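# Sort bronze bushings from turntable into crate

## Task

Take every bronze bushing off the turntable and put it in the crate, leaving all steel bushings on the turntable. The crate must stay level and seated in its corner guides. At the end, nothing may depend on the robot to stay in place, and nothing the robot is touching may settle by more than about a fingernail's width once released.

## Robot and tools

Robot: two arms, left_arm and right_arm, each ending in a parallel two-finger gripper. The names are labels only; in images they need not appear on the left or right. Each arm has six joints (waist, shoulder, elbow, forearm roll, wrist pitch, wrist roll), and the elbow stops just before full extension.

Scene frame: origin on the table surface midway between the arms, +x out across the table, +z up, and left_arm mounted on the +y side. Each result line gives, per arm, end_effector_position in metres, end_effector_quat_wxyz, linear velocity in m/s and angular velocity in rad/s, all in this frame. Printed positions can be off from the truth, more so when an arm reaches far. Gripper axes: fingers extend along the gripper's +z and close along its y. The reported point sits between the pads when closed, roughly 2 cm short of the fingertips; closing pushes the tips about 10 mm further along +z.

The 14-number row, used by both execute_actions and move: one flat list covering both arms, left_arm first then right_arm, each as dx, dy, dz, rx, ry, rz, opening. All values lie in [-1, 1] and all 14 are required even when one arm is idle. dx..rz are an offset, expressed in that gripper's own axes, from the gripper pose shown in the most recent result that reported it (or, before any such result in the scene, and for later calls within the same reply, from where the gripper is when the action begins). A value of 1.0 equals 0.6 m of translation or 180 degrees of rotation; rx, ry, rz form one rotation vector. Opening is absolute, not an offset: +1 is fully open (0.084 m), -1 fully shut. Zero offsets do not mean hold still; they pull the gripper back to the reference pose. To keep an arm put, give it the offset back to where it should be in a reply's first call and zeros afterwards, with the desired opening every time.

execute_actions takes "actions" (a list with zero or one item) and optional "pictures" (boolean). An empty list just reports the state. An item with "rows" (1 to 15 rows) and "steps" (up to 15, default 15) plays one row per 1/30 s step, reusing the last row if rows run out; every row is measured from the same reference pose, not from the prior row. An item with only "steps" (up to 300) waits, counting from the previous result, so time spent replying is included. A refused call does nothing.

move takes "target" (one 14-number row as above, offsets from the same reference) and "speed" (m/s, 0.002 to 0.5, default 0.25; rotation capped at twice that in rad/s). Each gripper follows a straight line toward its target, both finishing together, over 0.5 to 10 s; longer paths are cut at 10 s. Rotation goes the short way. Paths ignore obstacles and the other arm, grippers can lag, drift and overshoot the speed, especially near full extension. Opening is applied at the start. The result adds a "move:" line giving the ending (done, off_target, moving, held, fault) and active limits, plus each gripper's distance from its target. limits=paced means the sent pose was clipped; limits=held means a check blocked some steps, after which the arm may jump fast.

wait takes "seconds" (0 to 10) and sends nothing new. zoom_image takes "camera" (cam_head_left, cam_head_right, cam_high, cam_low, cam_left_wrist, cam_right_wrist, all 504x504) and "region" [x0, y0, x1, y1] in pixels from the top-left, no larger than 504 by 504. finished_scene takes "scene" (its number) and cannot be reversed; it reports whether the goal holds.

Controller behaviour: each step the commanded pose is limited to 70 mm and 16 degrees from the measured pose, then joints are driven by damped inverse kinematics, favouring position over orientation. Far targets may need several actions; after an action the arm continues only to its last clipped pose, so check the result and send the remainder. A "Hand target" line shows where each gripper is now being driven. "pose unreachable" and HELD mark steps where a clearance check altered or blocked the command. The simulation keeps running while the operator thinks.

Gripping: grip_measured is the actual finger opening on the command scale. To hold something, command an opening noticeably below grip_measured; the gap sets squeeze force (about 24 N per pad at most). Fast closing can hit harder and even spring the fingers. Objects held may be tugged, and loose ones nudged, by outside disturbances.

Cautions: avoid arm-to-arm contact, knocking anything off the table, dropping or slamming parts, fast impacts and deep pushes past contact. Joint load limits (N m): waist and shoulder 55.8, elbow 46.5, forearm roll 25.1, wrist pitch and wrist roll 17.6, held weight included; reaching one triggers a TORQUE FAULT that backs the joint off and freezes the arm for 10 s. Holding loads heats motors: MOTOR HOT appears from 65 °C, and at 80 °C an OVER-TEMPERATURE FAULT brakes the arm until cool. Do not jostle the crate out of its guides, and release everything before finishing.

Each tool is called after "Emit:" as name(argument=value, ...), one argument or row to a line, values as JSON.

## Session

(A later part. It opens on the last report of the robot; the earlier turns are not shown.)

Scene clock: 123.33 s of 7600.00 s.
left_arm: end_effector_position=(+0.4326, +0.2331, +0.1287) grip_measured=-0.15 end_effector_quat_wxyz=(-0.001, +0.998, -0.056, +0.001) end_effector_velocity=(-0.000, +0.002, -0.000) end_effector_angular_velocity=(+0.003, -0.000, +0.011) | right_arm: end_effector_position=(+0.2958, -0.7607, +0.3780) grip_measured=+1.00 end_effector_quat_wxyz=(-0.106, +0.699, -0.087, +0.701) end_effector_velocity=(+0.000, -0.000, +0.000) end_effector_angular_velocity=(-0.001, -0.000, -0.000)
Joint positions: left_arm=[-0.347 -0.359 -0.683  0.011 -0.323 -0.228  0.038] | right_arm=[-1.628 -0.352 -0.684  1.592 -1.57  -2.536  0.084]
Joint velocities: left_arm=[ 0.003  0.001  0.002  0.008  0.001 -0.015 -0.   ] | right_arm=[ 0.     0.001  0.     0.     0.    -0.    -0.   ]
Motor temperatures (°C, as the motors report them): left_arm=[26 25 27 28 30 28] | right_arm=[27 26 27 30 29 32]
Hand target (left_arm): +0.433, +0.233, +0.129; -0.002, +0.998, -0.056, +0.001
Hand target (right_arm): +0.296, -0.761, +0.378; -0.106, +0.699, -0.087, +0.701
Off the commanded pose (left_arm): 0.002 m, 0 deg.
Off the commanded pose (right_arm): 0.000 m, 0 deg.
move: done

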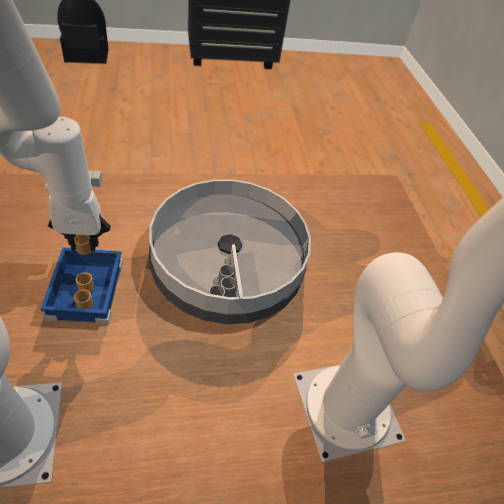

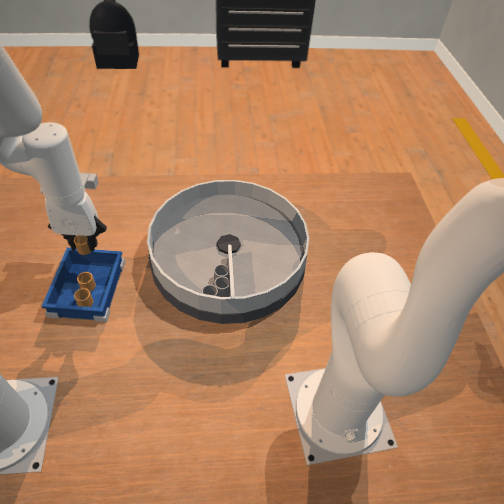

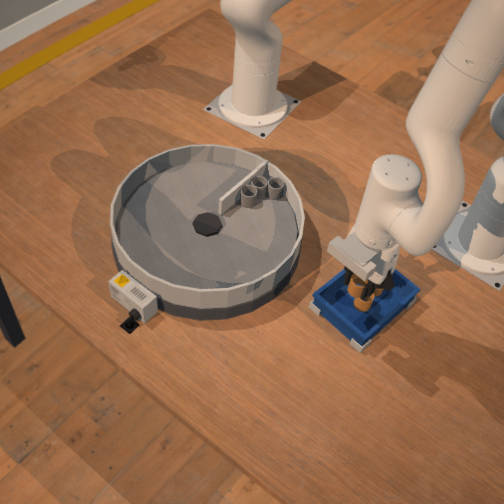

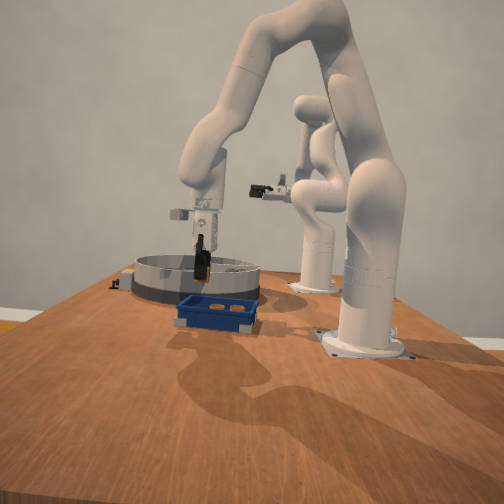

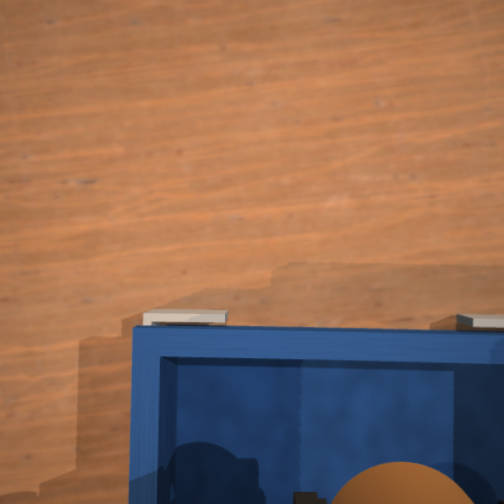

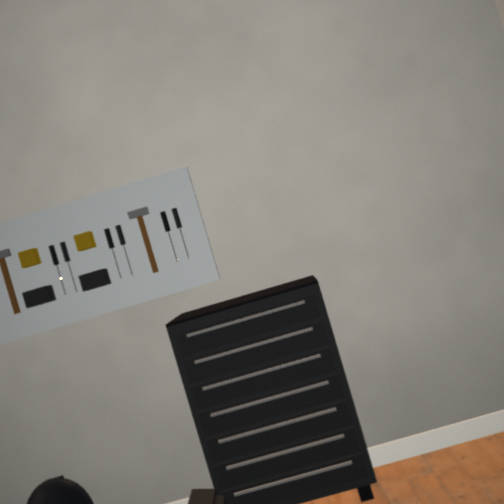

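Earlier releases dropped about 6 mm, so I'll go lower, to z≈0.031.

Emit:
move(
  target=[0,0,0.163,0,0,0,-0.5,0,0,0,0,0,0,1],
  speed=0.1,
)

Emit:
move(
  target=[0,0,0,0,0,0,0.15,0,0,0,0,0,0,1],
)

Emit:
move(
  target=[0,0,-0.13,0,0,0,0.15,0,0,0,0,0,0,1],
)

Scene clock: 125.60 s of 7600.00 s.
left_arm: end_effector_position=(+0.4332, +0.2333, +0.0315) grip_measured=-0.15 end_effector_quat_wxyz=(-0.001, +0.998, -0.056, +0.001) end_effector_velocity=(-0.000, +0.000, -0.003) end_effector_angular_velocity=(+0.001, -0.000, -0.002) | right_arm: end_effector_position=(+0.2958, -0.7607, +0.3780) grip_measured=+1.00 end_effector_quat_wxyz=(-0.106, +0.699, -0.087, +0.701) end_effector_velocity=(+0.000, -0.000, +0.001) end_effector_angular_velocity=(-0.001, -0.001, +0.000)
Joint positions: left_arm=[-0.346 -0.607 -0.709  0.033 -0.101 -0.25   0.038] | right_arm=[-1.628 -0.352 -0.684  1.592 -1.57  -2.536  0.084]
Joint velocities: left_arm=[-0.    -0.006 -0.001  0.008  0.006 -0.006  0.   ] | right_arm=[ 0.     0.001 -0.     0.    -0.001  0.    -0.   ]
Motor temperatures (°C, as the motors report them): left_arm=[26 25 27 28 30 28] | right_arm=[27 26 27 30 29 32]
Hand target (left_arm): +0.433, +0.233, +0.031; -0.001, +0.998, -0.056, +0.001
Hand target (right_arm): +0.296, -0.761, +0.378; -0.106, +0.699, -0.087, +0.701
Off the commanded pose (left_arm): 0.001 m, 0 deg.
Off the commanded pose (right_arm): 0.000 m, 0 deg.
move: done

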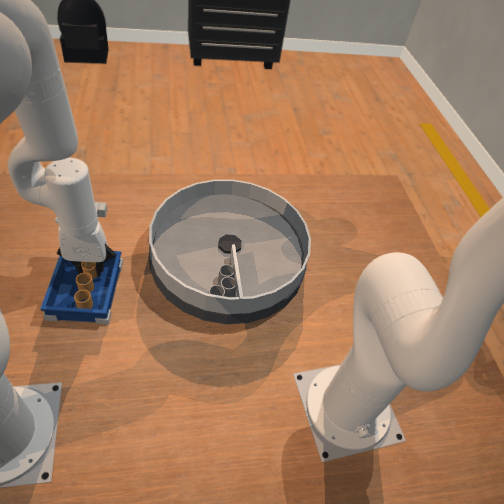

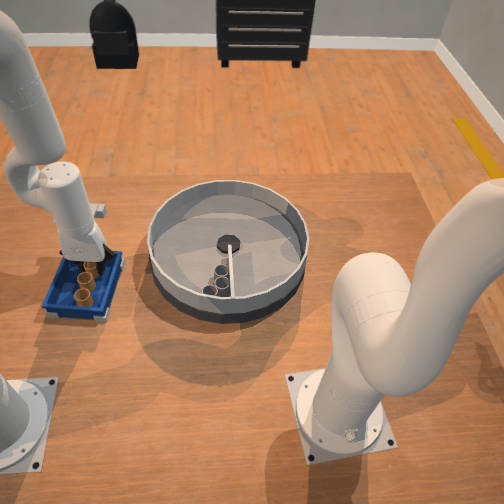

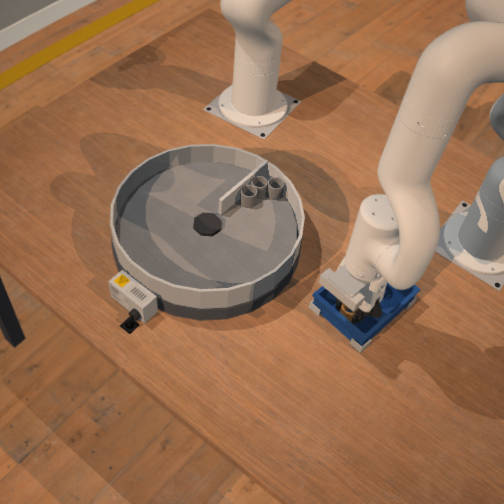

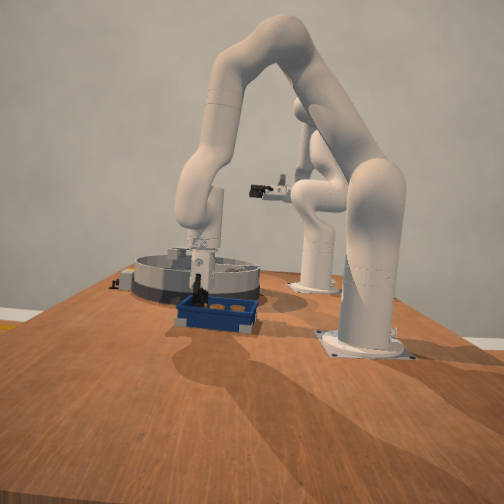

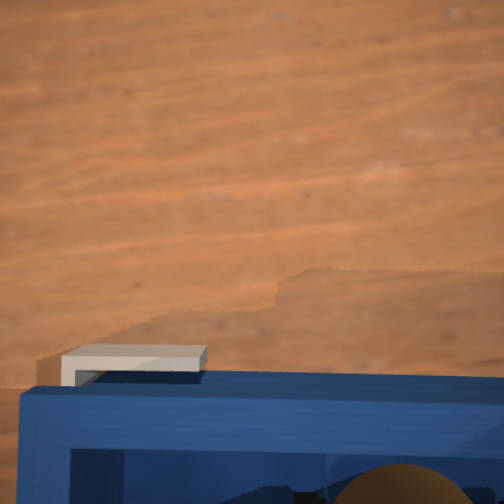

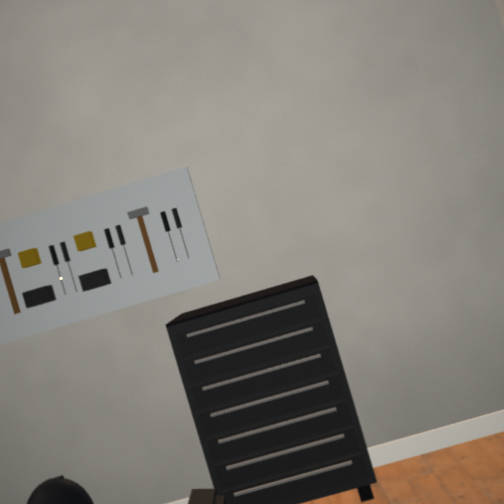

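Scene clock: 126.10 s of 7600.00 s.
left_arm: end_effector_position=(+0.4332, +0.2333, +0.0315) grip_measured=+0.14 end_effector_quat_wxyz=(-0.001, +0.998, -0.056, +0.001) end_effector_velocity=(+0.000, -0.000, +0.000) end_effector_angular_velocity=(-0.000, -0.000, +0.001) | right_arm: end_effector_position=(+0.2958, -0.7607, +0.3780) grip_measured=+1.00 end_effector_quat_wxyz=(-0.106, +0.699, -0.087, +0.701) end_effector_velocity=(-0.000, +0.000, +0.000) end_effector_angular_velocity=(-0.001, -0.001, +0.001)
Joint positions: left_arm=[-0.346 -0.607 -0.709  0.033 -0.101 -0.25   0.05 ] | right_arm=[-1.628 -0.352 -0.684  1.592 -1.57  -2.536  0.084]
Joint velocities: left_arm=[-0.     0.    -0.     0.     0.    -0.001 -0.   ] | right_arm=[-0.     0.001  0.    -0.    -0.001 -0.     0.   ]
Motor temperatures (°C, as the motors report them): left_arm=[26 25 27 28 30 28] | right_arm=[27 26 27 30 29 32]
Hand target (left_arm): +0.433, +0.233, +0.032; -0.001, +0.998, -0.056, +0.001
Hand target (right_arm): +0.296, -0.761, +0.378; -0.106, +0.699, -0.087, +0.701
Off the commanded pose (left_arm): 0.000 m, 0 deg.
Off the commanded pose (right_arm): 0.000 m, 0 deg.
move: done

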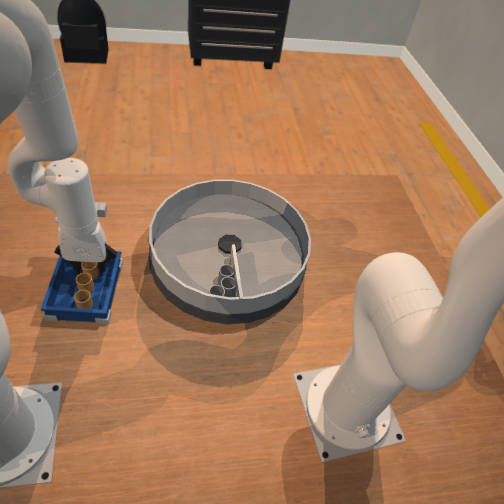

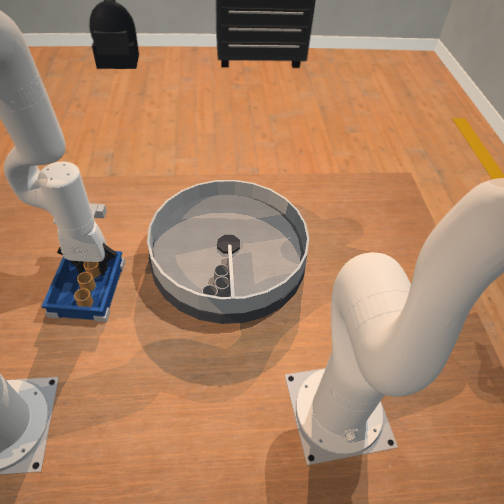

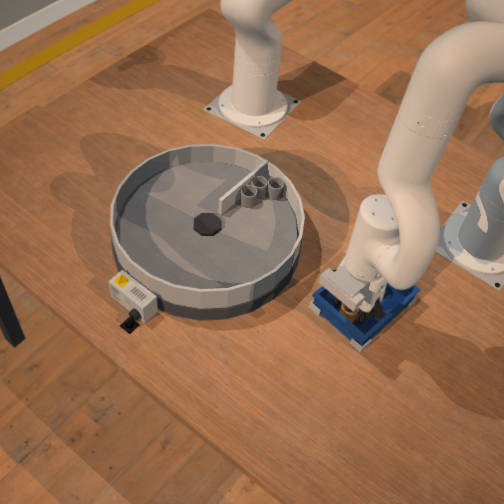

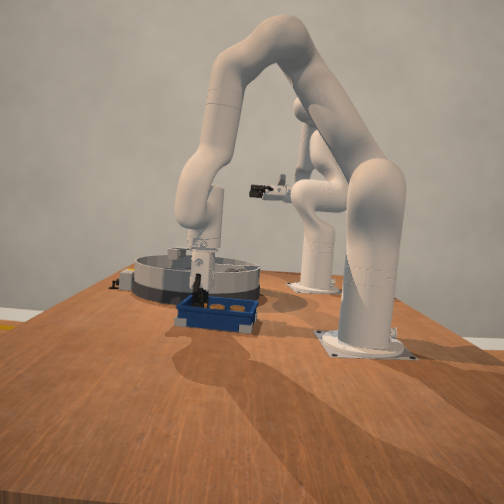

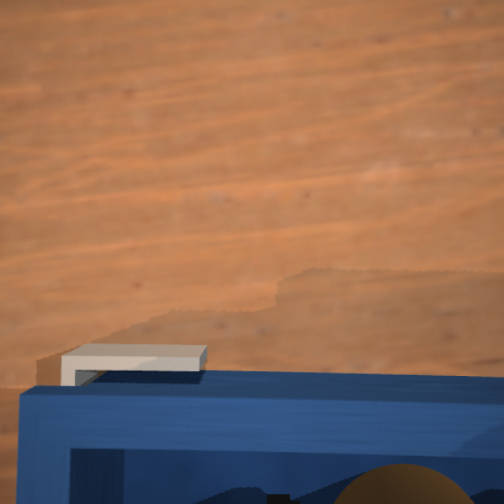

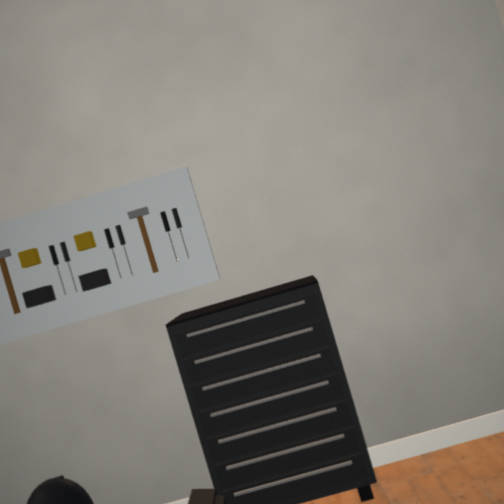

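Scene clock: 126.97 s of 7600.00 s.
left_arm: end_effector_position=(+0.4328, +0.2331, +0.1090) grip_measured=+0.14 end_effector_quat_wxyz=(-0.001, +0.998, -0.056, +0.001) end_effector_velocity=(+0.001, -0.000, +0.003) end_effector_angular_velocity=(-0.001, -0.002, -0.003) | right_arm: end_effector_position=(+0.2958, -0.7607, +0.3780) grip_measured=+1.00 end_effector_quat_wxyz=(-0.106, +0.699, -0.087, +0.701) end_effector_velocity=(-0.000, -0.000, +0.000) end_effector_angular_velocity=(-0.000, -0.000, -0.001)
Joint positions: left_arm=[-0.347 -0.407 -0.684  0.012 -0.275 -0.229  0.05 ] | right_arm=[-1.628 -0.352 -0.684  1.592 -1.57  -2.536  0.084]
Joint velocities: left_arm=[-0.     0.006 -0.    -0.001 -0.004  0.003 -0.   ] | right_arm=[-0.001  0.     0.     0.     0.    -0.     0.   ]
Motor temperatures (°C, as the motors report them): left_arm=[26 25 27 28 30 28] | right_arm=[27 26 27 30 29 32]
Hand target (left_arm): +0.433, +0.233, +0.109; -0.001, +0.998, -0.056, +0.001
Hand target (right_arm): +0.296, -0.761, +0.378; -0.106, +0.699, -0.087, +0.701
Off the commanded pose (left_arm): 0.001 m, 0 deg.
Off the commanded pose (right_arm): 0.000 m, 0 deg.
move: done

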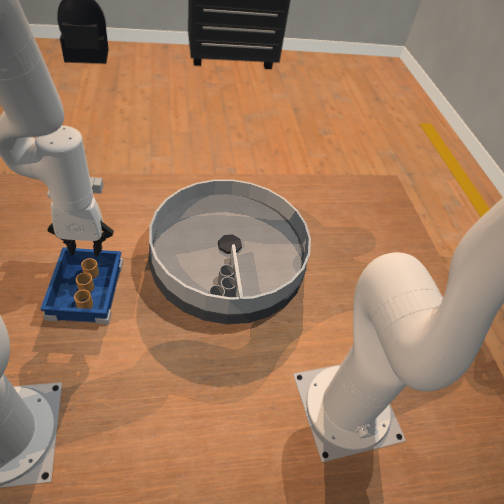

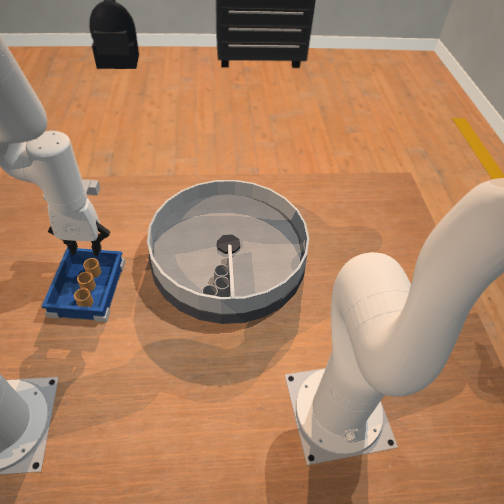

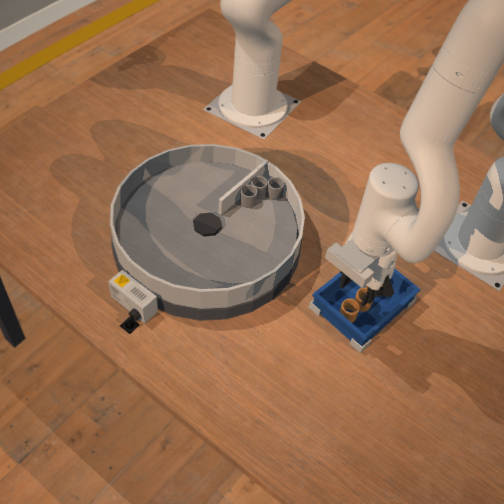

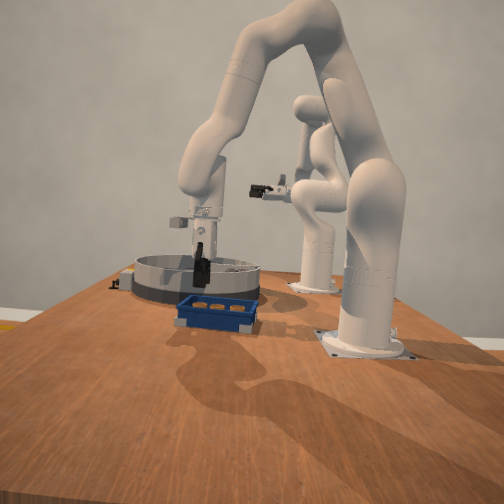

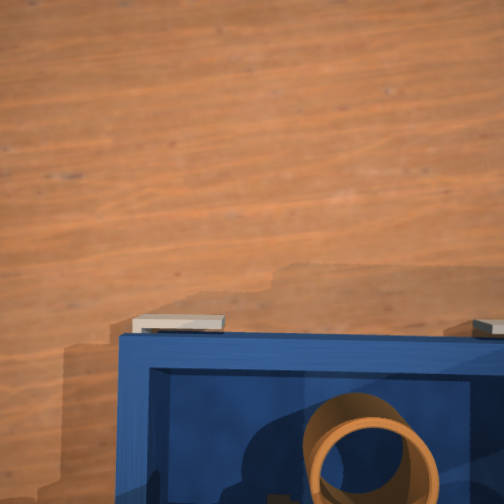

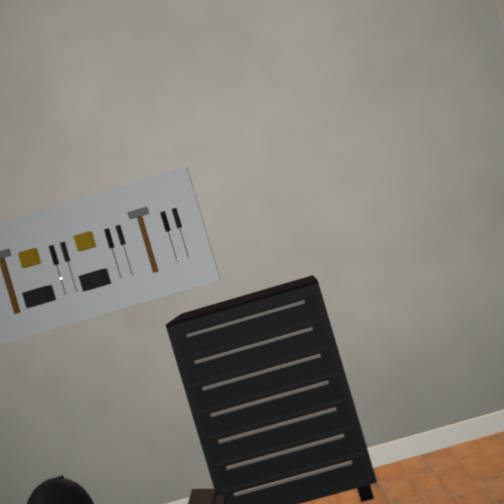

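Emit:
finished_scene(
  scene=1,
)

The scene is finished: the task was done.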